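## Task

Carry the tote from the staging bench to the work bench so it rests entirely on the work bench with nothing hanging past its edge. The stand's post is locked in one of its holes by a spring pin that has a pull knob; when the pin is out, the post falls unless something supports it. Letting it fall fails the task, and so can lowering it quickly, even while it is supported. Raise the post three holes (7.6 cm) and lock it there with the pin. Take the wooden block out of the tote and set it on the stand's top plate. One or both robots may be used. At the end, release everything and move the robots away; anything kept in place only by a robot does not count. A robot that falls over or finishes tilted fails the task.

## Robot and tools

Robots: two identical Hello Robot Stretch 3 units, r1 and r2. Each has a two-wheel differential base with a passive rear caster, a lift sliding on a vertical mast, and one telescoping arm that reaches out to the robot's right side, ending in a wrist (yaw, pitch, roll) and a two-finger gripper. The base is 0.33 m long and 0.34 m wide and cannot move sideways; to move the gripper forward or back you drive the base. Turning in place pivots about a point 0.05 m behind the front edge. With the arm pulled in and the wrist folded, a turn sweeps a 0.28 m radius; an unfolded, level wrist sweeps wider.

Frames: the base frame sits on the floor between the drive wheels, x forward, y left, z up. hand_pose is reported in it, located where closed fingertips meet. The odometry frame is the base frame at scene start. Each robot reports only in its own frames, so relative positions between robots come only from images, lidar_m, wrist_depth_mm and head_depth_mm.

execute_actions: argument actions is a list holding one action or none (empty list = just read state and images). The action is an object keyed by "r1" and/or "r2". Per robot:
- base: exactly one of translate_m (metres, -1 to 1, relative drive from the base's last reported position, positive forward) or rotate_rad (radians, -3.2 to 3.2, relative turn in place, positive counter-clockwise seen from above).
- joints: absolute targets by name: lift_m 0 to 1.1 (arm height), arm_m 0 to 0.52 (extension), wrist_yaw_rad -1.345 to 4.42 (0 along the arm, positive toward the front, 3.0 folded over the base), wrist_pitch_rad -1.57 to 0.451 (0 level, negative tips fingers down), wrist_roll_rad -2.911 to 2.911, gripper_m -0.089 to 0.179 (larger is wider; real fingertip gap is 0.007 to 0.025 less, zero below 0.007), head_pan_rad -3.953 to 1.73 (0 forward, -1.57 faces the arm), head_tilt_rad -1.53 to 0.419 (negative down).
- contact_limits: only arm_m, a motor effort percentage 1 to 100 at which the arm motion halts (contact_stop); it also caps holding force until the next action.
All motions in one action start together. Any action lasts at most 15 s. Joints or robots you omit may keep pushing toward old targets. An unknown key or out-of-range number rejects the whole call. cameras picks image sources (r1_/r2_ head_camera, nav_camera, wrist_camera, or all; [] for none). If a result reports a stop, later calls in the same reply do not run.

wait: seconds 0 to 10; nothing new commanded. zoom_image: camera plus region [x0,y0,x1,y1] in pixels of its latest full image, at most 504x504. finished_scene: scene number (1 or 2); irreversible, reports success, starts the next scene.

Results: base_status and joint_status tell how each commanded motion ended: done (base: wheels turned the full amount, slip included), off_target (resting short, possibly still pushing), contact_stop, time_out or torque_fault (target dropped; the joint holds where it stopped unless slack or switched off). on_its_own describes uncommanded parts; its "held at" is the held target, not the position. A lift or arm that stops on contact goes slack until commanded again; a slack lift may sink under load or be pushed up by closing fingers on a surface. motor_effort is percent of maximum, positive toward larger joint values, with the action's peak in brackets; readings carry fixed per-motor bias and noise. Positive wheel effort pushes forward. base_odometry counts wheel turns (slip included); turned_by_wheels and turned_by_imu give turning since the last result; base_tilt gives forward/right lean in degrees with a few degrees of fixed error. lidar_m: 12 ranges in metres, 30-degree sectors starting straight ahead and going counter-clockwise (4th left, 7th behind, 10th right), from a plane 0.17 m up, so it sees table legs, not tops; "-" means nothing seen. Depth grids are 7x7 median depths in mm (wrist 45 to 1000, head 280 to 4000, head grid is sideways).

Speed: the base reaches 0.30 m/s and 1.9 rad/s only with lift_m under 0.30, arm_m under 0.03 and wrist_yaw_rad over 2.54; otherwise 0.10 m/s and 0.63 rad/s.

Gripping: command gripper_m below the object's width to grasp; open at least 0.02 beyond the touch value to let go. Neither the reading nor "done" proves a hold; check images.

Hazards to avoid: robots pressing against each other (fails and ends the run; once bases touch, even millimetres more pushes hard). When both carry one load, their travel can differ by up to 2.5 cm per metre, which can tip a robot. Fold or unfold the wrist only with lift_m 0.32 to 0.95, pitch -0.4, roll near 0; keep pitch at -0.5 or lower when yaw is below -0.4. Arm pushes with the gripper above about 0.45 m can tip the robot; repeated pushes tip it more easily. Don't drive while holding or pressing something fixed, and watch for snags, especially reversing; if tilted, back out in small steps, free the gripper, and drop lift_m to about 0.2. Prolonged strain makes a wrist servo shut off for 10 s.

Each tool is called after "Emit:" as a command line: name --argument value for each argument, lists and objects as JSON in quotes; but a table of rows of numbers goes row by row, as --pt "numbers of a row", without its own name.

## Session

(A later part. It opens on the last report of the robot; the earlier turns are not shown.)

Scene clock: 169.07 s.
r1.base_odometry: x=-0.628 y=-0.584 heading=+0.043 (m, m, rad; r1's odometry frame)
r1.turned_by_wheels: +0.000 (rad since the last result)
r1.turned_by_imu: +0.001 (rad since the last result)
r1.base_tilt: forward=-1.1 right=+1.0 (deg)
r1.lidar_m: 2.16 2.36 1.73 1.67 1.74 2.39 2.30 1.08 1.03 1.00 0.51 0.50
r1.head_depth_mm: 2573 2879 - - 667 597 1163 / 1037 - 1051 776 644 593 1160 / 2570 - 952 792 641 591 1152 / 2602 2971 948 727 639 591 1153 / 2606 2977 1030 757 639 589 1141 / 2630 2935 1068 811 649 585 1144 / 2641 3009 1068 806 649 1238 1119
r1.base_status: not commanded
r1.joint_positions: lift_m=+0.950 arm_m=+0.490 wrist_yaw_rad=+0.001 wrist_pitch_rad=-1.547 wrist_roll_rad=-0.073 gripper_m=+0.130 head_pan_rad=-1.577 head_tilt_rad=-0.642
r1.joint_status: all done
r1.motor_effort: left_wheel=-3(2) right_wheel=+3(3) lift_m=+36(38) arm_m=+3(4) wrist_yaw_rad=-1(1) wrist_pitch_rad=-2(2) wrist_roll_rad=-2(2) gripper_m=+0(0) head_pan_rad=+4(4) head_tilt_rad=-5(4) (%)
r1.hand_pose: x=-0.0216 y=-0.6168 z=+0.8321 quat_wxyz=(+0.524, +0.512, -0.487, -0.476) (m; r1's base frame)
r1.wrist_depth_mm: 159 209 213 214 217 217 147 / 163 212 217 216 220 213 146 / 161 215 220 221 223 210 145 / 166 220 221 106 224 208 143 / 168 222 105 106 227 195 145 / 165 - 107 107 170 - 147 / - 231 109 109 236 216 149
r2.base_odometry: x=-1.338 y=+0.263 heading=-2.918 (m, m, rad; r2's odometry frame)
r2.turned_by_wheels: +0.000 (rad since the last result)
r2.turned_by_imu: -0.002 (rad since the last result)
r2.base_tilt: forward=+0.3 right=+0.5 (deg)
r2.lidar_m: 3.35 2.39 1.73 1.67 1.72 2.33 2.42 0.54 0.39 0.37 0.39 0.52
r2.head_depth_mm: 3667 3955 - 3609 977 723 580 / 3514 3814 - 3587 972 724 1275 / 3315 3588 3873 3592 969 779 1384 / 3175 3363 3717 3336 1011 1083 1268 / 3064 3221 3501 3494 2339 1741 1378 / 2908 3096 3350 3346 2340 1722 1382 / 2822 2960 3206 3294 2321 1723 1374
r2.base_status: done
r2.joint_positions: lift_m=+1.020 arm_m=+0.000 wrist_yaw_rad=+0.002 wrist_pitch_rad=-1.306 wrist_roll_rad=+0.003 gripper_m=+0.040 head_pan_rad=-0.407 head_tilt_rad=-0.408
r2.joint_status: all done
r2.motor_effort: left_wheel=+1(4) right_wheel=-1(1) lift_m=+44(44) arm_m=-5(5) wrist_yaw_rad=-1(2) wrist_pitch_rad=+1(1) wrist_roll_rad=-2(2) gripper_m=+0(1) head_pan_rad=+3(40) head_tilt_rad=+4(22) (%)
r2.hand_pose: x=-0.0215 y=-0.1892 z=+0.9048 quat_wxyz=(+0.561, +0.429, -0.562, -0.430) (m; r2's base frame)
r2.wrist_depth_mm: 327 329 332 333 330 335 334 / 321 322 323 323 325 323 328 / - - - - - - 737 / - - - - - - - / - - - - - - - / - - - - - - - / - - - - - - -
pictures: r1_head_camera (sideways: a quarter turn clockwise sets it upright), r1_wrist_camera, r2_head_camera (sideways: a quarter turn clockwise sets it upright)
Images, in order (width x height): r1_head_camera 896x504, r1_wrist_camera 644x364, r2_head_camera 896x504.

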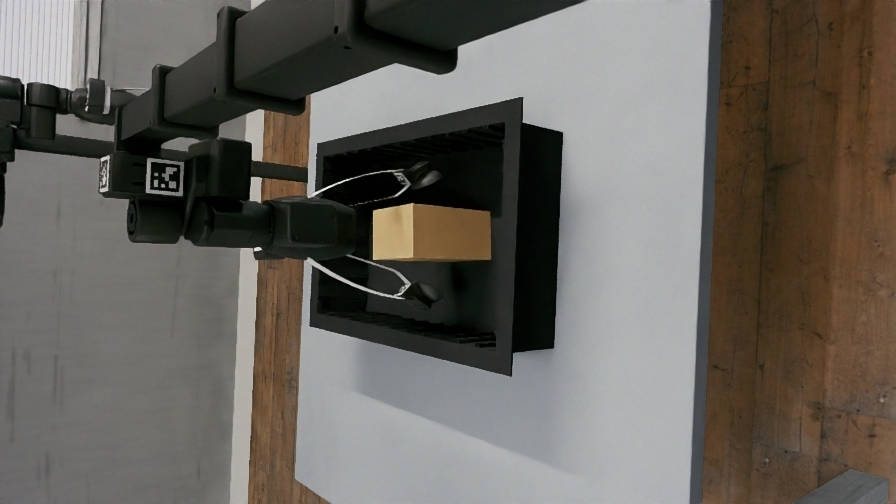

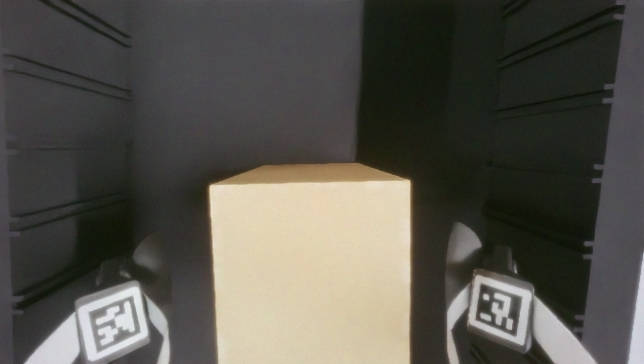

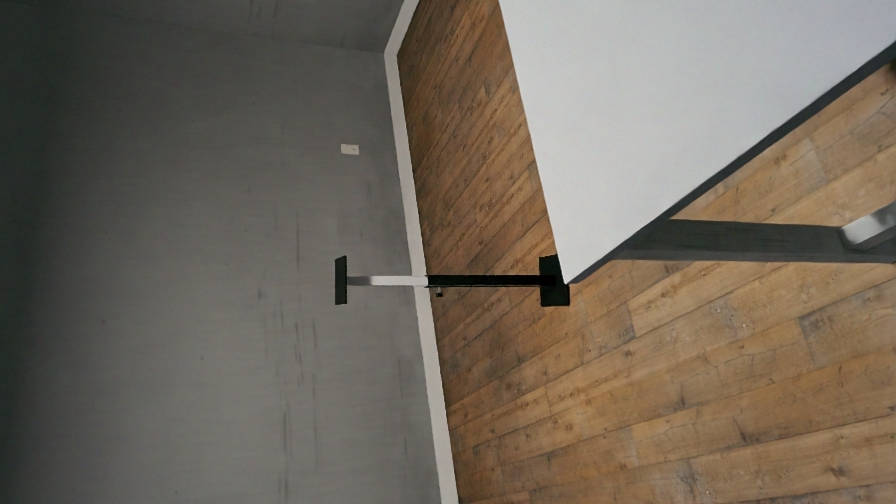

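Emit:
execute_actions --actions '[{"r1":{"joints":{"gripper_m":0.03}},"r2":{"base":{"translate_m":0.12}}}]' --cameras '[]'

Emit:
execute_actions --actions '[{"r1":{"joints":{"lift_m":1.095}},"r2":{"base":{"translate_m":0.15}}}]' --cameras '["r1_wrist_camera","r1_head_camera"]'

Emit:
execute_actions --actions '[{"r1":{"base":{"rotate_rad":0.04},"joints":{"arm_m":0.3,"head_pan_rad":-2.3,"head_tilt_rad":-0.5}},"r2":{"base":{"translate_m":0.15}}}]' --cameras '[]'

Emit:
execute_actions --actions '[{"r1":{"base":{"translate_m":-1.0}},"r2":{"base":{"translate_m":1.0},"joints":{"head_pan_rad":-0.95,"head_tilt_rad":-0.6}}}]' --cameras '["r1_wrist_camera","r1_nav_camera","r2_head_camera"]'

Scene clock: 175.83 s.
r1.base_odometry: x=-0.628 y=-0.584 heading=+0.043 (m, m, rad; r1's odometry frame)
r1.turned_by_wheels: +0.000 (rad since the last result)
r1.turned_by_imu: +0.001 (rad since the last result)
r1.base_tilt: forward=-1.1 right=+0.9 (deg)
r1.lidar_m: 2.16 2.36 1.73 1.67 1.74 2.40 2.30 1.08 1.03 1.00 0.51 0.50
r1.head_depth_mm: 1040 2819 - - 665 597 1163 / 2504 - 1054 773 647 596 1152 / 2569 - 957 790 641 592 1146 / 2602 2950 950 710 639 592 1149 / 2588 2944 1028 757 639 588 1144 / 2578 2980 1071 811 649 585 1134 / 2629 2975 1063 807 648 1239 1111
r1.base_status: not commanded
r1.joint_positions: lift_m=+0.950 arm_m=+0.490 wrist_yaw_rad=+0.001 wrist_pitch_rad=-1.547 wrist_roll_rad=-0.073 gripper_m=+0.034 head_pan_rad=-1.577 head_tilt_rad=-0.642
r1.joint_status: gripper_m off_target (ended at +0.034, target +0.030)
r1.motor_effort: left_wheel=-4(4) right_wheel=+5(5) lift_m=+35(35) arm_m=+4(4) wrist_yaw_rad=-1(1) wrist_pitch_rad=-2(2) wrist_roll_rad=-3(2) gripper_m=-20(95) head_pan_rad=+4(4) head_tilt_rad=-4(4) (%)
r1.hand_pose: x=-0.0216 y=-0.6168 z=+0.8321 quat_wxyz=(+0.524, +0.512, -0.486, -0.476) (m; r1's base frame)
r1.wrist_depth_mm: 159 210 212 216 216 216 146 / 163 213 218 216 219 212 145 / 161 216 220 222 222 212 145 / 166 219 220 106 225 208 143 / 168 222 105 106 107 206 145 / 170 210 107 107 108 191 147 / 167 235 108 109 110 190 149
r2.base_odometry: x=-1.455 y=+0.237 heading=-2.918 (m, m, rad; r2's odometry frame)
r2.turned_by_wheels: +0.000 (rad since the last result)
r2.turned_by_imu: -0.001 (rad since the last result)
r2.base_tilt: forward=+0.3 right=+0.3 (deg)
r2.lidar_m: 3.23 2.40 1.74 1.67 1.73 2.34 2.54 0.54 0.39 0.37 0.38 0.52
r2.head_depth_mm: 3483 3849 - 3600 972 727 576 / 3319 3666 3954 3559 977 723 1272 / 3208 3392 3683 3511 2328 780 1310 / 3043 3254 3582 3285 2302 1690 1353 / 2916 3106 3325 3501 2349 1750 1372 / 2783 2979 3141 3297 2313 1722 1379 / 2679 2899 3043 3188 2318 1726 1374
r2.base_status: done
r2.joint_positions: lift_m=+1.020 arm_m=+0.000 wrist_yaw_rad=+0.002 wrist_pitch_rad=-1.306 wrist_roll_rad=+0.003 gripper_m=+0.040 head_pan_rad=-0.407 head_tilt_rad=-0.408
r2.joint_status: not commanded
r2.motor_effort: left_wheel=+1(6) right_wheel=-1(2) lift_m=+45(44) arm_m=-5(5) wrist_yaw_rad=-2(2) wrist_pitch_rad=+1(1) wrist_roll_rad=-1(2) gripper_m=-1(0) head_pan_rad=+3(3) head_tilt_rad=+4(4) (%)
r2.hand_pose: x=-0.0215 y=-0.1892 z=+0.9048 quat_wxyz=(+0.561, +0.429, -0.562, -0.430) (m; r2's base frame)
r2.wrist_depth_mm: 329 331 331 331 330 333 333 / 320 321 325 323 324 326 325 / - - - - - - - / - - - - - - - / - - - - - - - / - - - - - - - / - - - - - - -
pictures: none
No camera images: the call's "cameras" was empty. Leave "cameras" out to get every camera's image.

Scene clock: 178.30 s.
r1.base_odometry: x=-0.628 y=-0.584 heading=+0.043 (m, m, rad; r1's odometry frame)
r1.turned_by_wheels: +0.000 (rad since the last result)
r1.turned_by_imu: +0.001 (rad since the last result)
r1.base_tilt: forward=-1.1 right=+0.9 (deg)
r1.lidar_m: 2.16 2.35 1.73 1.67 1.74 2.40 2.30 1.08 1.03 1.00 0.51 0.50
r1.head_depth_mm: 2553 2813 1106 831 666 596 1163 / 2584 2963 1107 775 646 595 1155 / 2667 2956 924 811 642 592 1143 / 2608 3025 631 788 641 590 1147 / 2614 3004 1053 760 639 588 1143 / 2597 2981 1069 808 650 584 1140 / 2673 2990 1067 803 647 1233 1116
r1.base_status: not commanded
r1.joint_positions: lift_m=+1.095 arm_m=+0.490 wrist_yaw_rad=+0.001 wrist_pitch_rad=-1.547 wrist_roll_rad=-0.073 gripper_m=+0.037 head_pan_rad=-1.577 head_tilt_rad=-0.642
r1.joint_status: all done
r1.on_its_own: gripper_m is held at +0.036, not at your +0.030, by its stall guard, which is not easing now
r1.motor_effort: left_wheel=-2(4) right_wheel=+2(5) lift_m=+50(50) arm_m=+4(3) wrist_yaw_rad=-1(1) wrist_pitch_rad=-2(2) wrist_roll_rad=-2(2) gripper_m=-19(20) head_pan_rad=+5(5) head_tilt_rad=-4(4) (%)
r1.hand_pose: x=-0.0216 y=-0.6168 z=+0.9767 quat_wxyz=(+0.524, +0.512, -0.486, -0.476) (m; r1's base frame)
r1.wrist_depth_mm: 348 285 349 349 351 361 358 / 351 292 353 354 358 363 368 / 359 297 361 359 369 370 367 / 360 305 341 107 315 382 380 / 365 310 106 107 108 382 386 / 372 372 107 108 109 388 389 / 379 - 108 109 110 395 400
r2.base_odometry: x=-1.602 y=+0.203 heading=-2.918 (m, m, rad; r2's odometry frame)
r2.turned_by_wheels: +0.000 (rad since the last result)
r2.turned_by_imu: -0.001 (rad since the last result)
r2.base_tilt: forward=+0.3 right=+0.4 (deg)
r2.lidar_m: 3.08 2.40 1.74 1.67 1.73 2.34 2.68 0.53 0.38 0.37 0.38 0.52
r2.head_depth_mm: 3399 3688 3958 3545 2372 725 579 / 3129 3523 3744 3507 2350 725 790 / 3063 3222 3474 3526 2353 1587 852 / 2865 3116 3281 3319 2178 1730 1386 / 2755 2966 3189 3276 2323 1744 1377 / 2651 2809 3020 3202 2319 1729 1377 / 2549 2707 2858 3022 2285 1711 1380
r2.base_status: done
r2.joint_positions: lift_m=+1.020 arm_m=+0.000 wrist_yaw_rad=+0.002 wrist_pitch_rad=-1.306 wrist_roll_rad=+0.003 gripper_m=+0.040 head_pan_rad=-0.407 head_tilt_rad=-0.408
r2.joint_status: not commanded
r2.motor_effort: left_wheel=+1(5) right_wheel=-1(1) lift_m=+46(44) arm_m=-5(5) wrist_yaw_rad=-2(2) wrist_pitch_rad=+1(1) wrist_roll_rad=-1(2) gripper_m=+0(1) head_pan_rad=+3(3) head_tilt_rad=+5(3) (%)
r2.hand_pose: x=-0.0215 y=-0.1892 z=+0.9048 quat_wxyz=(+0.561, +0.429, -0.562, -0.430) (m; r2's base frame)
r2.wrist_depth_mm: 331 333 330 332 334 331 334 / 324 324 323 324 325 326 325 / 616 - - - - - - / - - - - - - - / - - - - - - - / - - - - - - - / - - - - - - -
pictures: r1_head_camera (sideways: a quarter turn clockwise sets it upright), r1_wrist_camera
Images, in order (width x height): r1_head_camera 896x504, r1_wrist_camera 644x364.

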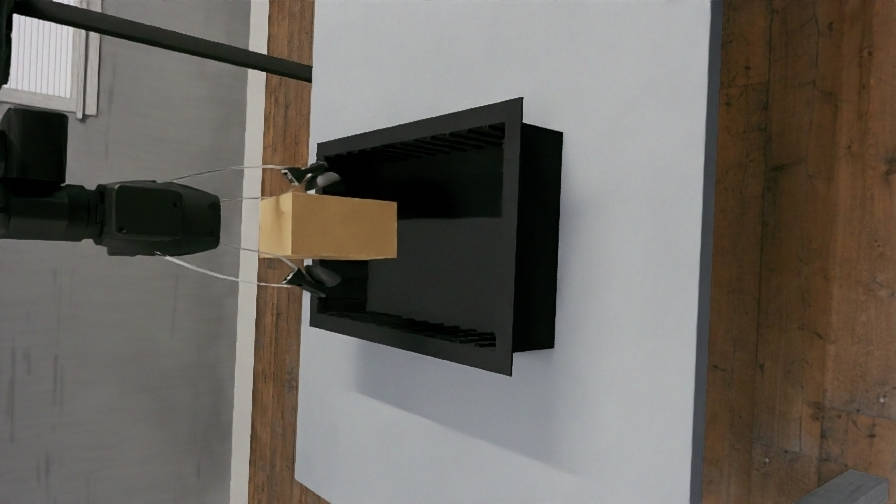

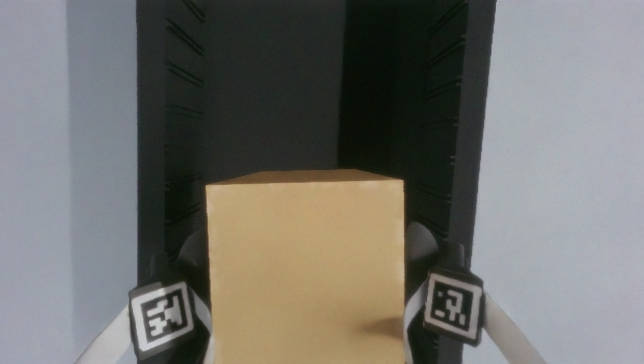

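Scene clock: 180.93 s.
r1.base_odometry: x=-0.628 y=-0.584 heading=+0.083 (m, m, rad; r1's odometry frame)
r1.turned_by_wheels: +0.040 (rad since the last result)
r1.turned_by_imu: +0.041 (rad since the last result)
r1.base_tilt: forward=-1.0 right=+0.9 (deg)
r1.lidar_m: 2.16 2.27 1.72 1.67 1.76 2.50 2.30 1.08 1.02 1.00 0.50 0.52
r1.head_depth_mm: - - - 1018 1672 1423 1233 / - - 1321 1013 786 1467 1221 / - - 1386 1002 756 1428 1219 / - - 1388 997 750 658 1216 / - - 3273 986 747 601 1209 / - 3155 3278 979 742 597 1146 / - 2892 3006 974 662 593 520
r1.base_status: done
r1.joint_positions: lift_m=+1.095 arm_m=+0.300 wrist_yaw_rad=+0.001 wrist_pitch_rad=-1.547 wrist_roll_rad=-0.075 gripper_m=+0.037 head_pan_rad=-2.293 head_tilt_rad=-0.507
r1.joint_status: all done
r1.on_its_own: gripper_m is held at +0.036, not at your +0.030, by its stall guard, which is not easing now
r1.motor_effort: left_wheel=-2(11) right_wheel=+2(10) lift_m=+50(50) arm_m=-4(4) wrist_yaw_rad=-1(1) wrist_pitch_rad=-2(2) wrist_roll_rad=-2(2) gripper_m=-19(19) head_pan_rad=-5(57) head_tilt_rad=+4(16) (%)
r1.hand_pose: x=-0.0216 y=-0.4273 z=+0.9767 quat_wxyz=(+0.525, +0.512, -0.486, -0.475) (m; r1's base frame)
r1.wrist_depth_mm: 345 348 351 352 356 299 364 / 351 356 353 357 359 317 370 / 358 357 331 358 367 312 375 / 367 356 277 107 286 378 377 / 368 369 106 107 108 381 385 / - 374 107 108 109 391 394 / - - 109 109 110 - -
r2.base_odometry: x=-1.748 y=+0.170 heading=-2.918 (m, m, rad; r2's odometry frame)
r2.turned_by_wheels: +0.000 (rad since the last result)
r2.turned_by_imu: -0.001 (rad since the last result)
r2.base_tilt: forward=+0.4 right=+0.4 (deg)
r2.lidar_m: 2.94 2.41 1.75 1.67 1.73 2.34 2.84 0.53 0.38 0.37 0.38 0.50
r2.head_depth_mm: 3247 3514 3842 3565 2366 1753 579 / 3017 3253 3609 3538 2349 1753 632 / 2881 3121 3360 3504 2338 1754 1386 / 2748 2908 3211 3299 2216 1734 1386 / 2659 2854 3078 3186 2313 1731 1387 / 2540 2733 2889 3029 2316 1723 1376 / 2467 2552 2803 2962 2315 1742 1385
r2.base_status: done
r2.joint_positions: lift_m=+1.020 arm_m=+0.000 wrist_yaw_rad=+0.002 wrist_pitch_rad=-1.306 wrist_roll_rad=+0.003 gripper_m=+0.040 head_pan_rad=-0.407 head_tilt_rad=-0.408
r2.joint_status: not commanded
r2.motor_effort: left_wheel=+1(6) right_wheel=-1(1) lift_m=+44(44) arm_m=-5(5) wrist_yaw_rad=-2(2) wrist_pitch_rad=+1(1) wrist_roll_rad=-2(1) gripper_m=+0(0) head_pan_rad=+3(3) head_tilt_rad=+4(3) (%)
r2.hand_pose: x=-0.0215 y=-0.1892 z=+0.9048 quat_wxyz=(+0.561, +0.429, -0.562, -0.430) (m; r2's base frame)
r2.wrist_depth_mm: 327 331 331 333 333 334 333 / 319 320 322 323 323 324 327 / - 652 - - - - - / - - - - - - - / - - - - - - - / - - - - - - - / - - - - - - -
pictures: none
No camera images: the call's "cameras" was empty. Leave "cameras" out to get every camera's image.

Scene clock: 192.43 s.
r1.base_odometry: x=-1.625 y=-0.667 heading=+0.083 (m, m, rad; r1's odometry frame)
r1.turned_by_wheels: +0.000 (rad since the last result)
r1.turned_by_imu: +0.010 (rad since the last result)
r1.base_tilt: forward=-1.0 right=+1.0 (deg)
r1.lidar_m: 3.14 2.32 1.77 1.72 1.82 2.59 2.59 1.34 1.46 0.30 1.00 1.40
r1.head_depth_mm: - - - 2477 1775 1481 1231 / - - 3243 2433 1842 1468 1232 / - - 3370 2398 1822 1463 1223 / - - 3375 2411 1808 1445 1213 / - - 3312 2391 1730 1454 1213 / - 3080 3066 2277 1675 1436 1200 / - 2919 3069 2321 1752 1396 497
r1.base_status: done
r1.joint_positions: lift_m=+1.095 arm_m=+0.300 wrist_yaw_rad=+0.001 wrist_pitch_rad=-1.547 wrist_roll_rad=-0.075 gripper_m=+0.037 head_pan_rad=-2.293 head_tilt_rad=-0.507
r1.joint_status: not commanded
r1.on_its_own: gripper_m is held at +0.036, not at your +0.030, by its stall guard, which is not easing now
r1.motor_effort: left_wheel=-3(7) right_wheel=+3(5) lift_m=+50(50) arm_m=-4(3) wrist_yaw_rad=-1(1) wrist_pitch_rad=-2(2) wrist_roll_rad=-2(2) gripper_m=-19(19) head_pan_rad=-5(5) head_tilt_rad=+2(4) (%)
r1.hand_pose: x=-0.0216 y=-0.4273 z=+0.9767 quat_wxyz=(+0.525, +0.512, -0.486, -0.475) (m; r1's base frame)
r1.wrist_depth_mm: 344 347 351 354 365 - - / 356 353 354 358 - - - / 357 358 362 366 - - - / 355 364 371 107 - - - / 369 370 107 107 108 - - / 368 375 107 108 108 - - / - - 109 109 110 - -
r2.base_odometry: x=-2.723 y=-0.051 heading=-2.918 (m, m, rad; r2's odometry frame)
r2.turned_by_wheels: +0.000 (rad since the last result)
r2.turned_by_imu: -0.004 (rad since the last result)
r2.base_tilt: forward=+0.4 right=+0.5 (deg)
r2.lidar_m: 1.93 2.00 1.76 1.69 1.74 2.36 1.47 0.70 1.16 3.07 0.95 2.02
r2.head_depth_mm: 2663 2883 3086 2436 1831 1484 1240 / 2804 2999 3216 2425 1845 1478 1230 / 2951 3262 3368 2434 1809 1483 1234 / 2853 3158 3355 2118 1714 1438 1236 / 2493 2703 2976 2436 1847 1471 1227 / 2228 2434 2618 2432 1832 1462 1228 / 2017 2143 2323 2353 1813 1465 1221
r2.base_status: done
r2.joint_positions: lift_m=+1.020 arm_m=+0.000 wrist_yaw_rad=+0.002 wrist_pitch_rad=-1.306 wrist_roll_rad=+0.003 gripper_m=+0.040 head_pan_rad=-0.943 head_tilt_rad=-0.592
r2.joint_status: all done
r2.motor_effort: left_wheel=+1(6) right_wheel=-1(2) lift_m=+44(45) arm_m=-5(5) wrist_yaw_rad=-2(1) wrist_pitch_rad=+1(1) wrist_roll_rad=-2(2) gripper_m=+0(0) head_pan_rad=-3(30) head_tilt_rad=-3(19) (%)
r2.hand_pose: x=-0.0215 y=-0.1892 z=+0.9048 quat_wxyz=(+0.561, +0.429, -0.562, -0.430) (m; r2's base frame)
r2.wrist_depth_mm: - - - - - - - / - - - - - - - / - - - - - - 727 / - - - - - - - / - - - - - - - / - - - - - - - / - - - - - - -
pictures: r1_nav_camera (sideways: a quarter turn counterclockwise sets it upright), r1_wrist_camera, r2_head_camera (sideways: a quarter turn clockwise sets it upright)
Images, in order (width x height): r1_nav_camera 672x504, r1_wrist_camera 644x364, r2_head_camera 896x504.

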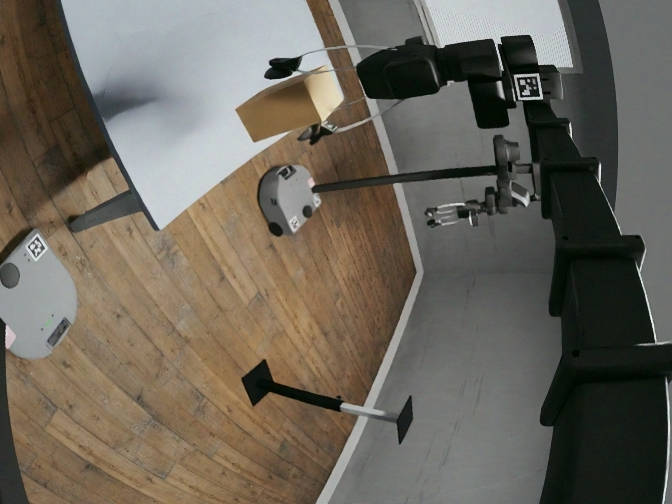

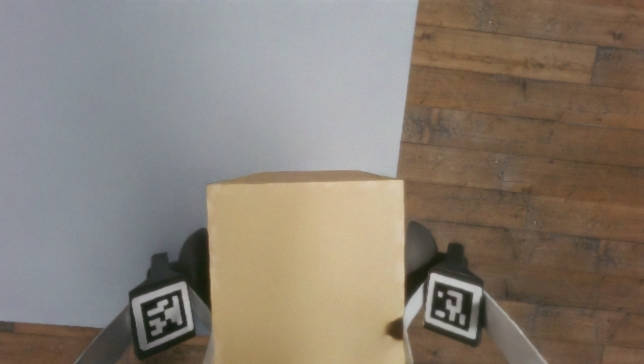

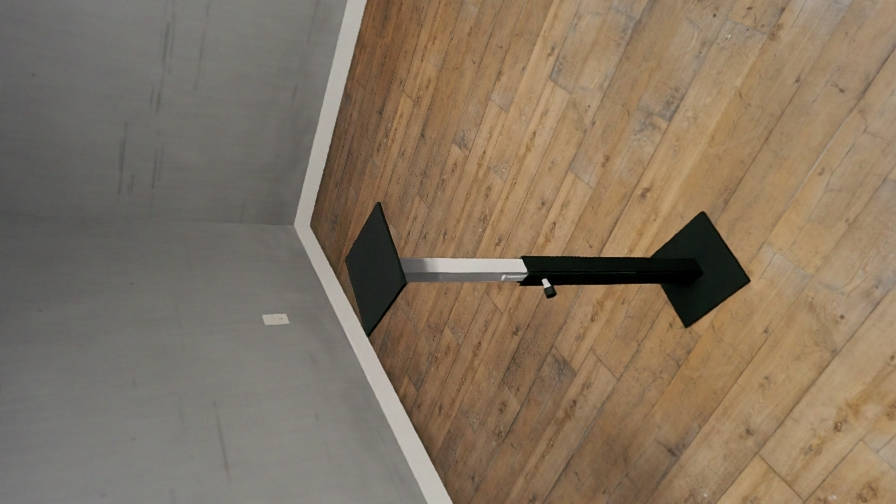

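Emit:
execute_actions --actions '[{"r1":{"base":{"rotate_rad":-0.09}},"r2":{"base":{"rotate_rad":0.02}}}]' --cameras '[]'

Emit:
execute_actions --actions '[{"r1":{"base":{"translate_m":-1.0},"joints":{"head_pan_rad":-1.8,"head_tilt_rad":-0.7,"wrist_roll_rad":0}},"r2":{"base":{"translate_m":0.63},"joints":{"head_pan_rad":-1.57,"head_tilt_rad":-0.75,"lift_m":0.4,"wrist_pitch_rad":0,"gripper_m":0.08}}}]'

Scene clock: 196.83 s.
r1.base_odometry: x=-1.625 y=-0.667 heading=-0.007 (m, m, rad; r1's odometry frame)
r1.turned_by_wheels: -0.090 (rad since the last result)
r1.turned_by_imu: -0.091 (rad since the last result)
r1.base_tilt: forward=-1.1 right=+0.9 (deg)
r1.lidar_m: 1.39 2.54 1.81 1.72 1.78 2.37 2.59 1.34 1.47 0.30 0.98 1.30
r1.head_depth_mm: - - - 2280 1733 1478 1236 / - - 3144 2425 1834 1467 1231 / - - 3329 2420 1828 1464 1226 / - - 3340 2413 1825 1456 1205 / - - 3271 2398 1796 1451 1210 / - 3225 3267 2378 1676 1440 1202 / - 3026 3068 2236 1676 1441 508
r1.base_status: done
r1.joint_positions: lift_m=+1.095 arm_m=+0.300 wrist_yaw_rad=+0.001 wrist_pitch_rad=-1.547 wrist_roll_rad=-0.075 gripper_m=+0.037 head_pan_rad=-2.293 head_tilt_rad=-0.507
r1.joint_status: not commanded
r1.on_its_own: gripper_m is held at +0.036, not at your +0.030, by its stall guard, which is not easing now
r1.motor_effort: left_wheel=+4(9) right_wheel=-2(7) lift_m=+50(50) arm_m=-3(3) wrist_yaw_rad=-1(1) wrist_pitch_rad=-2(2) wrist_roll_rad=-2(2) gripper_m=-19(19) head_pan_rad=-5(5) head_tilt_rad=+3(3) (%)
r1.hand_pose: x=-0.0216 y=-0.4273 z=+0.9767 quat_wxyz=(+0.525, +0.512, -0.486, -0.475) (m; r1's base frame)
r1.wrist_depth_mm: 347 352 356 354 - - - / 353 354 352 361 - - - / 359 362 360 364 - - - / 360 364 363 107 - - - / 367 367 106 107 108 - - / 377 373 107 108 108 - - / 380 - 108 108 110 - -
r2.base_odometry: x=-2.723 y=-0.051 heading=-2.898 (m, m, rad; r2's odometry frame)
r2.turned_by_wheels: +0.020 (rad since the last result)
r2.turned_by_imu: +0.019 (rad since the last result)
r2.base_tilt: forward=+0.1 right=+0.5 (deg)
r2.lidar_m: 1.94 2.01 1.75 1.69 1.76 2.41 1.36 0.70 1.17 3.06 0.96 2.01
r2.head_depth_mm: 2617 2864 3083 2448 1846 1489 1233 / 2808 3032 3344 2428 1835 1475 1231 / 2990 3314 3476 2455 1843 1465 1229 / 2747 3086 3231 2133 1719 1427 1224 / 2461 2673 2943 2403 1827 1465 1229 / 2204 2336 2589 2423 1818 1465 1221 / 1983 2123 2271 2377 1829 1474 1228
r2.base_status: done
r2.joint_positions: lift_m=+1.020 arm_m=+0.000 wrist_yaw_rad=+0.002 wrist_pitch_rad=-1.306 wrist_roll_rad=+0.003 gripper_m=+0.040 head_pan_rad=-0.943 head_tilt_rad=-0.592
r2.joint_status: not commanded
r2.motor_effort: left_wheel=-1(3) right_wheel=+1(2) lift_m=+44(45) arm_m=-5(5) wrist_yaw_rad=-2(1) wrist_pitch_rad=+1(1) wrist_roll_rad=-2(1) gripper_m=+0(0) head_pan_rad=-3(3) head_tilt_rad=-3(4) (%)
r2.hand_pose: x=-0.0215 y=-0.1892 z=+0.9048 quat_wxyz=(+0.561, +0.429, -0.562, -0.430) (m; r2's base frame)
r2.wrist_depth_mm: - - - - - - - / - - - - - - - / - - - - - - - / - - - - - - - / - - - - - - - / - - - - - - - / - - - - - - -
pictures: none
No camera images: the call's "cameras" was empty. Leave "cameras" out to get every camera's image.

Scene clock: 208.33 s.
r1.base_odometry: x=-2.625 y=-0.661 heading=-0.007 (m, m, rad; r1's odometry frame)
r1.turned_by_wheels: +0.000 (rad since the last result)
r1.turned_by_imu: +0.010 (rad since the last result)
r1.base_tilt: forward=-1.1 right=+1.0 (deg)
r1.lidar_m: 2.38 2.47 1.77 1.69 1.74 1.67 1.60 1.65 0.61 1.37 1.37 0.99
r1.head_depth_mm: 2586 2721 2441 1917 1555 1321 1141 / 2776 3067 2455 1783 1562 1312 1138 / 2716 3082 2445 823 1466 1286 1135 / 2749 3045 2339 1727 1546 1283 1129 / 1356 1491 1316 487 1527 1303 1121 / - - 2384 1731 1524 1300 1122 / 2491 2832 2382 1857 1517 1288 1119
r1.base_status: done
r1.joint_positions: lift_m=+1.095 arm_m=+0.300 wrist_yaw_rad=+0.001 wrist_pitch_rad=-1.547 wrist_roll_rad=-0.007 gripper_m=+0.037 head_pan_rad=-1.807 head_tilt_rad=-0.691
r1.joint_status: all done
r1.on_its_own: gripper_m is held at +0.036, not at your +0.030, by its stall guard, which is not easing now
r1.motor_effort: left_wheel=+3(4) right_wheel=-2(7) lift_m=+50(50) arm_m=-3(3) wrist_yaw_rad=-1(1) wrist_pitch_rad=-2(2) wrist_roll_rad=+2(3) gripper_m=-18(19) head_pan_rad=+4(45) head_tilt_rad=-4(21) (%)
r1.hand_pose: x=-0.0216 y=-0.4273 z=+0.9767 quat_wxyz=(+0.508, +0.496, -0.504, -0.492) (m; r1's base frame)
r1.wrist_depth_mm: - - - - - 276 278 / - - - - 755 280 282 / - - - - - - - / - - - 107 - - - / - - 106 107 108 - - / - - 107 108 109 - - / - - 108 109 110 - -
r2.base_odometry: x=-3.334 y=-0.203 heading=-2.898 (m, m, rad; r2's odometry frame)
r2.turned_by_wheels: +0.000 (rad since the last result)
r2.turned_by_imu: -0.004 (rad since the last result)
r2.base_tilt: forward=+0.3 right=+0.4 (deg)
r2.lidar_m: 1.31 1.36 1.75 1.69 1.75 2.40 1.38 1.29 3.19 0.77 1.85 1.35
r2.head_depth_mm: 784 877 2627 1969 1600 1355 1155 / 2551 2857 2619 1925 1603 1338 1161 / 2666 2959 1610 1701 1600 1351 1148 / 2621 2999 2285 1862 1524 1342 1189 / 2646 2987 2605 1972 1606 1328 1152 / 2632 3013 2592 1946 1594 1331 1142 / 2649 2960 2572 1965 1575 1327 1138
r2.base_status: done
r2.joint_positions: lift_m=+0.400 arm_m=+0.000 wrist_yaw_rad=+0.002 wrist_pitch_rad=-0.022 wrist_roll_rad=+0.003 gripper_m=+0.080 head_pan_rad=-1.563 head_tilt_rad=-0.740
r2.joint_status: all done
r2.motor_effort: left_wheel=-1(3) right_wheel=+0(4) lift_m=+26(34) arm_m=-5(5) wrist_yaw_rad=-2(2) wrist_pitch_rad=+6(5) wrist_roll_rad=-2(2) gripper_m=+0(81) head_pan_rad=-3(32) head_tilt_rad=-5(19) (%)
r2.hand_pose: x=-0.0210 y=-0.4009 z=+0.5094 quat_wxyz=(+0.706, +0.009, -0.708, -0.007) (m; r2's base frame)
r2.wrist_depth_mm: - - - - - - - / - - - - - - - / - - - - - - - / - - - - - - - / - - - - - - - / - - - - - - - / 927 888 908 861 868 863 876
pictures: r1_head_camera (sideways: a quarter turn clockwise sets it upright), r1_nav_camera (sideways: a quarter turn counterclockwise sets it upright), r1_wrist_camera, r2_head_camera (sideways: a quarter turn clockwise sets it upright), r2_nav_camera (sideways: a quarter turn counterclockwise sets it upright), r2_wrist_camera
Images, in order (width x height): r1_head_camera 896x504, r1_nav_camera 672x504, r1_wrist_camera 644x364, r2_head_camera 896x504, r2_nav_camera 672x504, r2_wrist_camera 644x364.

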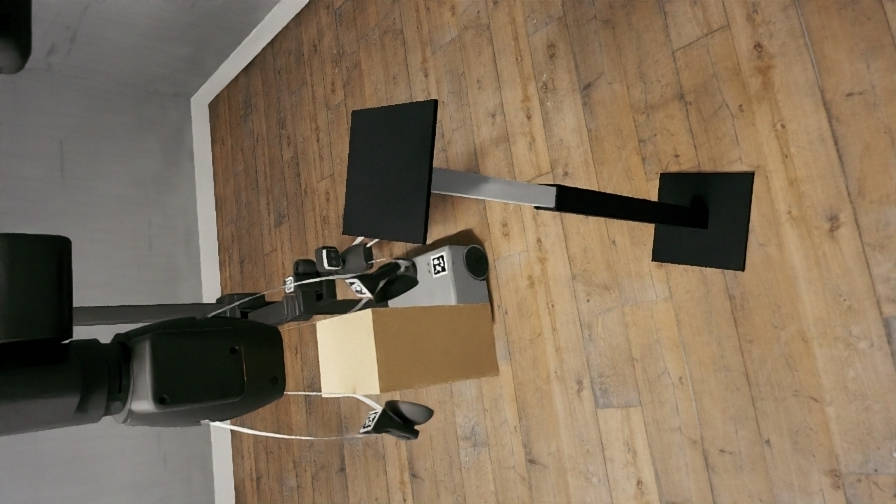

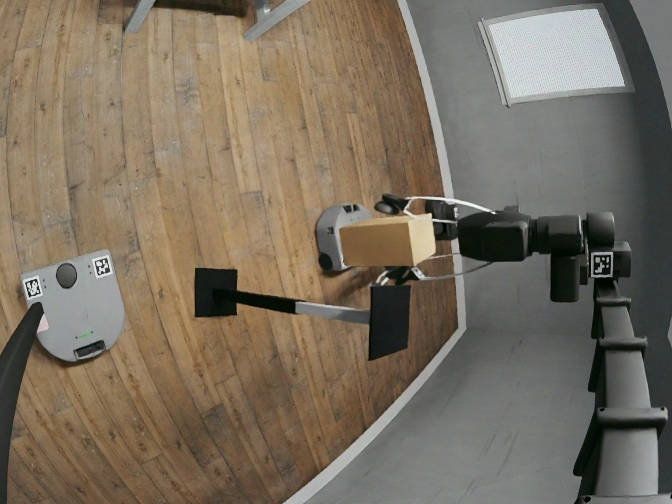

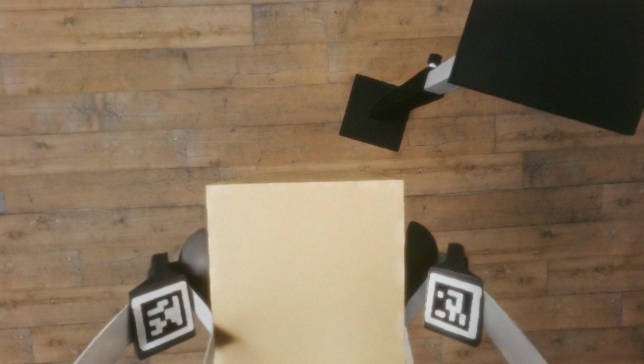

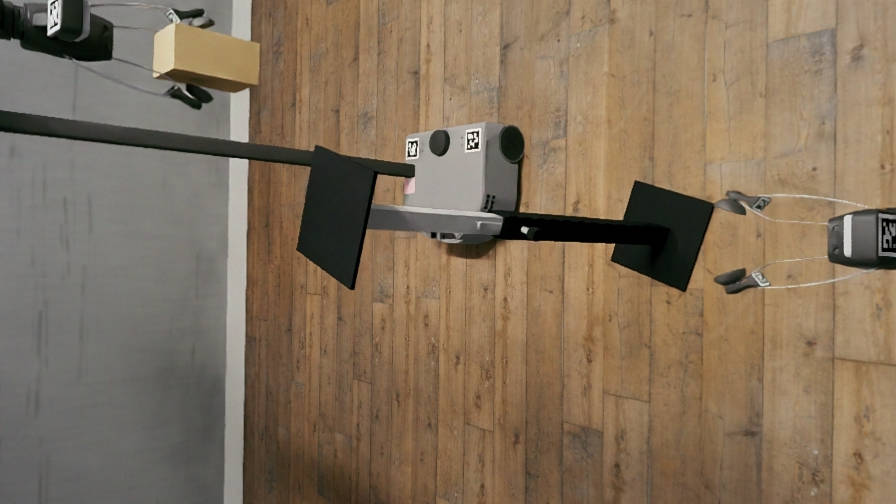

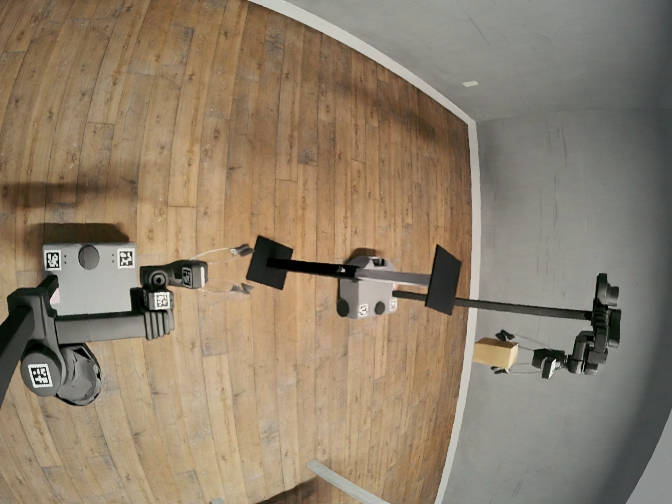

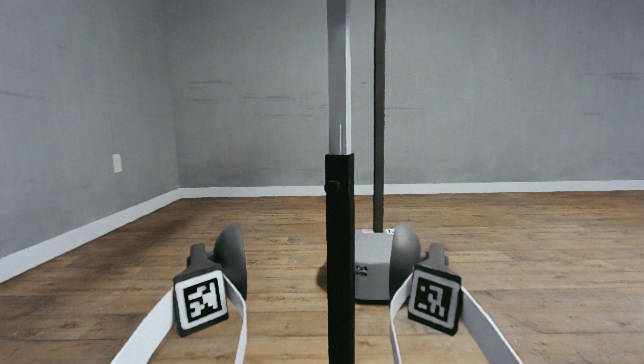

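Emit:
execute_actions --actions '[{"r1":{"base":{"rotate_rad":-0.29}},"r2":{"base":{"rotate_rad":-0.3}}}]' --cameras '[]'

Emit:
execute_actions --actions '[{"r1":{"base":{"translate_m":-0.02},"joints":{"head_pan_rad":-1.57,"arm_m":0.5}},"r2":{"base":{"translate_m":0.2},"joints":{"arm_m":0.15,"lift_m":0.38}}}]' --cameras '["r1_head_camera","r2_head_camera","r1_wrist_camera","r2_wrist_camera"]'

Scene clock: 215.57 s.
r1.base_odometry: x=-2.625 y=-0.661 heading=-0.297 (m, m, rad; r1's odometry frame)
r1.turned_by_wheels: -0.290 (rad since the last result)
r1.turned_by_imu: -0.293 (rad since the last result)
r1.base_tilt: forward=-1.2 right=+1.0 (deg)
r1.lidar_m: 1.00 3.73 2.03 1.70 1.69 1.90 1.61 1.60 1.80 0.61 3.02 1.35
r1.head_depth_mm: 1784 1929 2090 1917 1570 1305 1141 / 2020 2188 2312 1898 1561 1315 1134 / 2316 2578 2455 1903 1541 1309 1134 / 2758 2966 2421 1830 1541 1304 1128 / 2975 3163 793 487 1463 1268 1131 / - - 2332 1636 1527 1292 1119 / 2584 2814 1475 1657 1528 1284 1119
r1.base_status: done
r1.joint_positions: lift_m=+1.095 arm_m=+0.300 wrist_yaw_rad=+0.001 wrist_pitch_rad=-1.547 wrist_roll_rad=-0.006 gripper_m=+0.037 head_pan_rad=-1.807 head_tilt_rad=-0.691
r1.joint_status: not commanded
r1.on_its_own: gripper_m is held at +0.036, not at your +0.030, by its stall guard, which is not easing now
r1.motor_effort: left_wheel=+3(9) right_wheel=-3(8) lift_m=+49(50) arm_m=-3(4) wrist_yaw_rad=-1(1) wrist_pitch_rad=-2(2) wrist_roll_rad=+2(2) gripper_m=-19(18) head_pan_rad=+5(4) head_tilt_rad=-5(4) (%)
r1.hand_pose: x=-0.0216 y=-0.4273 z=+0.9767 quat_wxyz=(+0.508, +0.496, -0.504, -0.492) (m; r1's base frame)
r1.wrist_depth_mm: - - - 270 274 - - / - - - - - - - / - - - - - - - / - - - 107 - - - / - - 106 107 108 - - / - - 107 108 109 - - / - - 108 109 110 - -
r2.base_odometry: x=-3.334 y=-0.203 heading=+3.085 (m, m, rad; r2's odometry frame)
r2.turned_by_wheels: -0.300 (rad since the last result)
r2.turned_by_imu: -0.300 (rad since the last result)
r2.base_tilt: forward=+0.2 right=+0.4 (deg)
r2.lidar_m: 1.31 1.31 1.49 1.69 1.68 1.92 3.21 1.29 1.59 0.77 0.77 1.55
r2.head_depth_mm: 3061 3371 2594 1988 1605 1339 1154 / 2948 3236 2606 1986 1611 1344 1157 / 2814 3167 2600 1983 1593 1335 1157 / 2726 3169 2582 1922 1605 1343 1191 / 2561 1424 2300 1728 1548 1333 1150 / 2554 2912 878 1847 1550 1335 1153 / 2503 2813 2549 1963 1600 1335 1151
r2.base_status: done
r2.joint_positions: lift_m=+0.400 arm_m=+0.000 wrist_yaw_rad=+0.002 wrist_pitch_rad=-0.022 wrist_roll_rad=+0.003 gripper_m=+0.080 head_pan_rad=-1.563 head_tilt_rad=-0.741
r2.joint_status: not commanded
r2.motor_effort: left_wheel=+2(5) right_wheel=-1(3) lift_m=+26(26) arm_m=-5(5) wrist_yaw_rad=-1(2) wrist_pitch_rad=+6(6) wrist_roll_rad=-2(1) gripper_m=+0(0) head_pan_rad=-3(3) head_tilt_rad=-5(5) (%)
r2.hand_pose: x=-0.0210 y=-0.4009 z=+0.5094 quat_wxyz=(+0.706, +0.009, -0.708, -0.007) (m; r2's base frame)
r2.wrist_depth_mm: - - - - - - - / - - - - - - - / - - - - - - - / - - - - - - - / - - - - - - - / - - - - - - - / 915 888 855 883 870 883 878
pictures: none
No camera images: the call's "cameras" was empty. Leave "cameras" out to get every camera's image.

Scene clock: 218.73 s.
r1.base_odometry: x=-2.644 y=-0.655 heading=-0.296 (m, m, rad; r1's odometry frame)
r1.turned_by_wheels: +0.000 (rad since the last result)
r1.turned_by_imu: +0.001 (rad since the last result)
r1.base_tilt: forward=-1.1 right=+0.9 (deg)
r1.lidar_m: 1.02 3.73 2.02 1.69 1.68 1.89 1.58 1.58 1.77 0.61 3.03 1.37
r1.head_depth_mm: 2312 2466 2386 1926 1570 1307 1136 / 2752 2941 2459 1902 1549 1313 1135 / 2857 3164 2280 1721 1550 1310 1131 / 2629 1493 658 858 1469 1259 1126 / 2656 2959 2294 1768 1530 1302 1126 / 2571 2885 2402 1872 1519 1292 1125 / 2502 2859 2361 1844 1521 1282 1122
r1.base_status: done
r1.joint_positions: lift_m=+1.095 arm_m=+0.500 wrist_yaw_rad=+0.001 wrist_pitch_rad=-1.546 wrist_roll_rad=-0.005 gripper_m=+0.037 head_pan_rad=-1.577 head_tilt_rad=-0.691
r1.joint_status: all done
r1.on_its_own: gripper_m is held at +0.036, not at your +0.030, by its stall guard, which is not easing now
r1.motor_effort: left_wheel=+4(4) right_wheel=-2(7) lift_m=+50(50) arm_m=+3(3) wrist_yaw_rad=-1(1) wrist_pitch_rad=-2(2) wrist_roll_rad=+2(2) gripper_m=-19(19) head_pan_rad=+5(33) head_tilt_rad=-5(4) (%)
r1.hand_pose: x=-0.0216 y=-0.6268 z=+0.9767 quat_wxyz=(+0.508, +0.495, -0.504, -0.493) (m; r1's base frame)
r1.wrist_depth_mm: - - - - - - - / - - - - - - - / - - - 279 - - - / - - 278 107 285 - - / - - 106 106 108 - - / - - 107 108 108 - - / - - 108 109 110 - -
r2.base_odometry: x=-3.534 y=-0.192 heading=+3.085 (m, m, rad; r2's odometry frame)
r2.turned_by_wheels: +0.000 (rad since the last result)
r2.turned_by_imu: -0.001 (rad since the last result)
r2.base_tilt: forward=+0.4 right=+0.5 (deg)
r2.lidar_m: 1.12 1.11 1.27 1.75 1.74 1.98 3.33 1.46 1.71 0.75 2.39 1.32
r2.head_depth_mm: 2992 3327 2608 1983 1599 1352 1152 / 2883 3254 2592 1981 1610 1345 1175 / 2701 3116 2471 1976 1604 1344 - / 1241 1532 842 1676 1514 1353 1121 / 2631 2974 2583 1846 1583 1335 1158 / 2538 2829 2558 1962 1587 1342 1150 / 2444 2751 2589 1943 1580 1330 1151
r2.base_status: done
r2.joint_positions: lift_m=+0.380 arm_m=+0.150 wrist_yaw_rad=+0.002 wrist_pitch_rad=-0.021 wrist_roll_rad=+0.003 gripper_m=+0.080 head_pan_rad=-1.563 head_tilt_rad=-0.741
r2.joint_status: all done
r2.motor_effort: left_wheel=+1(6) right_wheel=-2(2) lift_m=+26(26) arm_m=+4(3) wrist_yaw_rad=-2(2) wrist_pitch_rad=+6(6) wrist_roll_rad=-2(2) gripper_m=+0(0) head_pan_rad=-3(3) head_tilt_rad=-5(5) (%)
r2.hand_pose: x=-0.0210 y=-0.5503 z=+0.4895 quat_wxyz=(+0.706, +0.008, -0.708, -0.007) (m; r2's base frame)
r2.wrist_depth_mm: - - - - - - - / - - - - - - - / - - - - - - - / - - - - - - - / - - - - - - - / - - - 896 - - - / 877 886 867 790 842 841 830
pictures: r1_head_camera (sideways: a quarter turn clockwise sets it upright), r1_wrist_camera, r2_head_camera (sideways: a quarter turn clockwise sets it upright), r2_wrist_camera
Images, in order (width x height): r1_head_camera 896x504, r1_wrist_camera 644x364, r2_head_camera 896x504, r2_wrist_camera 644x364.

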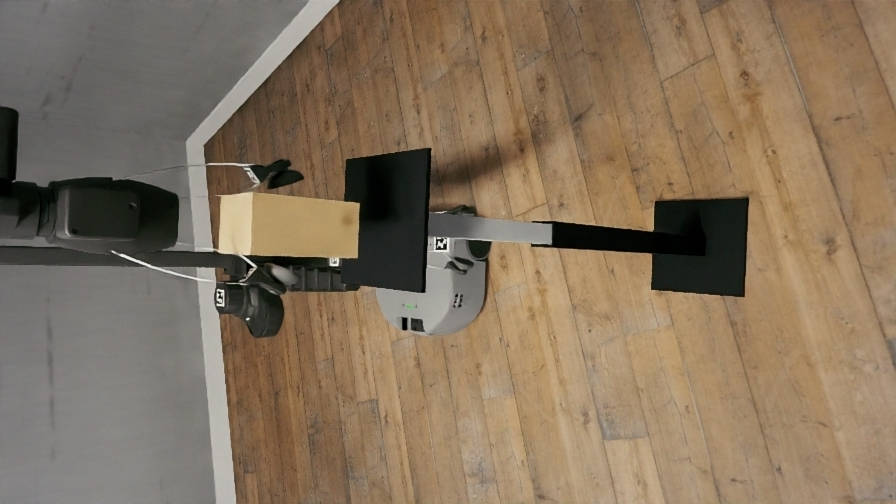

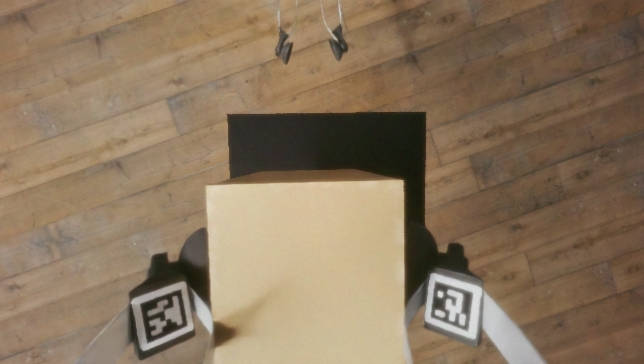

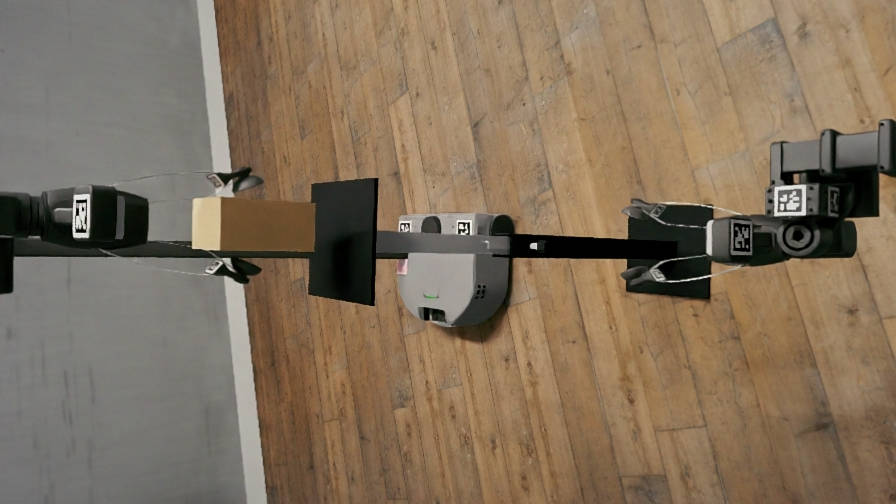

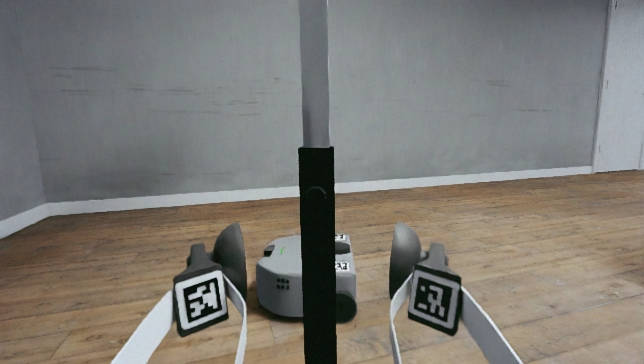

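Emit:
execute_actions --actions '[{"r1":{"base":{"translate_m":-0.014},"joints":{"lift_m":1.042}},"r2":{"joints":{"arm_m":0.25}}}]' --cameras '["r1_head_camera","r2_head_camera","r1_wrist_camera","r2_wrist_camera"]'

Scene clock: 222.77 s.
r1.base_odometry: x=-2.657 y=-0.651 heading=-0.296 (m, m, rad; r1's odometry frame)
r1.turned_by_wheels: +0.000 (rad since the last result)
r1.turned_by_imu: +0.001 (rad since the last result)
r1.base_tilt: forward=-1.1 right=+0.9 (deg)
r1.lidar_m: 1.03 3.73 2.02 1.69 1.68 1.87 1.57 1.57 1.76 0.61 3.05 1.38
r1.head_depth_mm: - 2433 2399 1912 1555 1322 1139 / 2738 2937 2454 1898 1553 1310 1132 / - 3137 2329 1776 1551 1310 1133 / 2666 2196 666 1144 1455 1262 1133 / 2633 2988 2304 1734 1543 1297 1119 / 2571 2885 2409 1865 1526 1291 1123 / 2505 2835 2387 1856 1526 1293 1121
r1.base_status: done
r1.joint_positions: lift_m=+1.042 arm_m=+0.500 wrist_yaw_rad=+0.001 wrist_pitch_rad=-1.546 wrist_roll_rad=-0.005 gripper_m=+0.037 head_pan_rad=-1.577 head_tilt_rad=-0.691
r1.joint_status: all done
r1.on_its_own: gripper_m is held at +0.036, not at your +0.030, by its stall guard, which is not easing now
r1.motor_effort: left_wheel=+4(5) right_wheel=-2(8) lift_m=+39(42) arm_m=+4(4) wrist_yaw_rad=-1(1) wrist_pitch_rad=-2(2) wrist_roll_rad=+1(1) gripper_m=-18(19) head_pan_rad=+5(4) head_tilt_rad=-4(5) (%)
r1.hand_pose: x=-0.0216 y=-0.6268 z=+0.9240 quat_wxyz=(+0.508, +0.495, -0.504, -0.493) (m; r1's base frame)
r1.wrist_depth_mm: - - - - - - - / - - - - - - - / - - 224 227 231 - - / - - 229 107 232 - - / - - 106 107 108 - - / - - 107 108 109 - - / - - 108 109 110 - -
r2.base_odometry: x=-3.534 y=-0.192 heading=+3.085 (m, m, rad; r2's odometry frame)
r2.turned_by_wheels: +0.000 (rad since the last result)
r2.turned_by_imu: -0.001 (rad since the last result)
r2.base_tilt: forward=+0.3 right=+0.4 (deg)
r2.lidar_m: 1.12 1.12 1.27 1.75 1.74 1.98 3.34 1.46 1.71 0.75 2.39 1.32
r2.head_depth_mm: 3009 3326 2582 1987 1601 1350 1151 / 2867 3278 2588 1984 1594 1336 1157 / 2752 3157 2497 1977 1601 1409 1156 / 621 1509 786 1673 1496 1329 1158 / 2593 2946 2570 1839 1598 1338 1152 / 2574 2905 2592 1945 1580 1334 1158 / 2480 2740 2548 1974 1597 1337 1147
r2.base_status: not commanded
r2.joint_positions: lift_m=+0.380 arm_m=+0.250 wrist_yaw_rad=+0.002 wrist_pitch_rad=-0.021 wrist_roll_rad=+0.003 gripper_m=+0.080 head_pan_rad=-1.563 head_tilt_rad=-0.741
r2.joint_status: all done
r2.motor_effort: left_wheel=+2(2) right_wheel=-2(2) lift_m=+27(26) arm_m=+4(5) wrist_yaw_rad=-2(2) wrist_pitch_rad=+6(6) wrist_roll_rad=-1(2) gripper_m=+0(0) head_pan_rad=-3(3) head_tilt_rad=-4(5) (%)
r2.hand_pose: x=-0.0210 y=-0.6503 z=+0.4895 quat_wxyz=(+0.706, +0.008, -0.708, -0.007) (m; r2's base frame)
r2.wrist_depth_mm: - - - - - - - / - - - - - - - / - - - - - - - / - - - 258 - - - / - - - 265 - - - / - - 837 274 - - - / 880 867 826 281 860 851 828
pictures: r1_head_camera (sideways: a quarter turn clockwise sets it upright), r1_wrist_camera, r2_head_camera (sideways: a quarter turn clockwise sets it upright), r2_wrist_camera
Images, in order (width x height): r1_head_camera 896x504, r1_wrist_camera 644x364, r2_head_camera 896x504, r2_wrist_camera 644x364.

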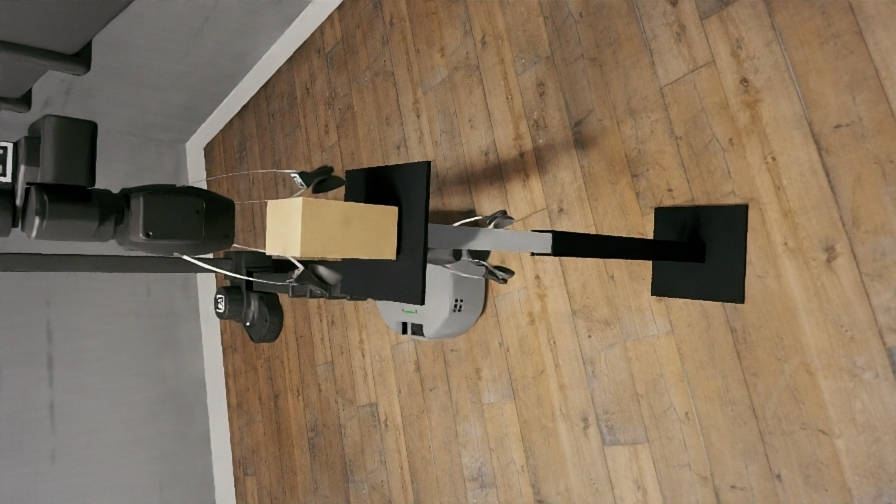

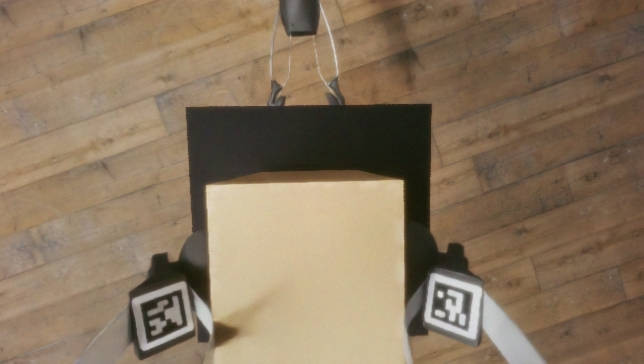

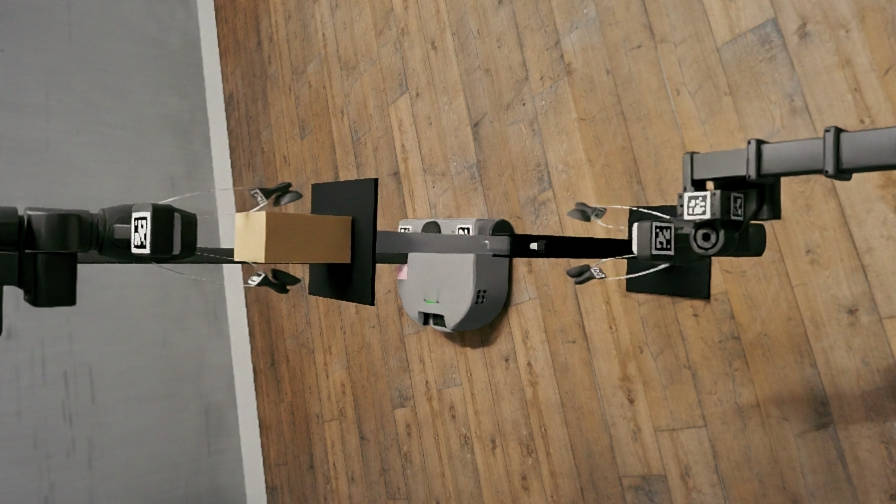

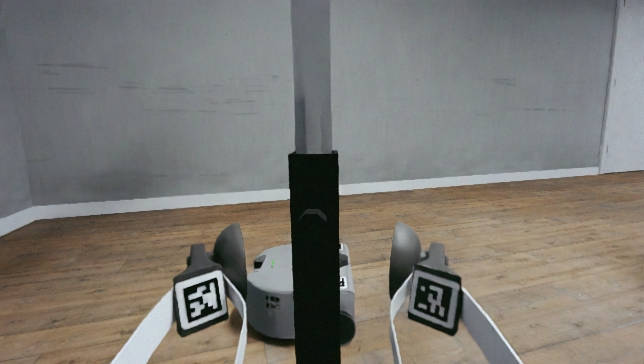

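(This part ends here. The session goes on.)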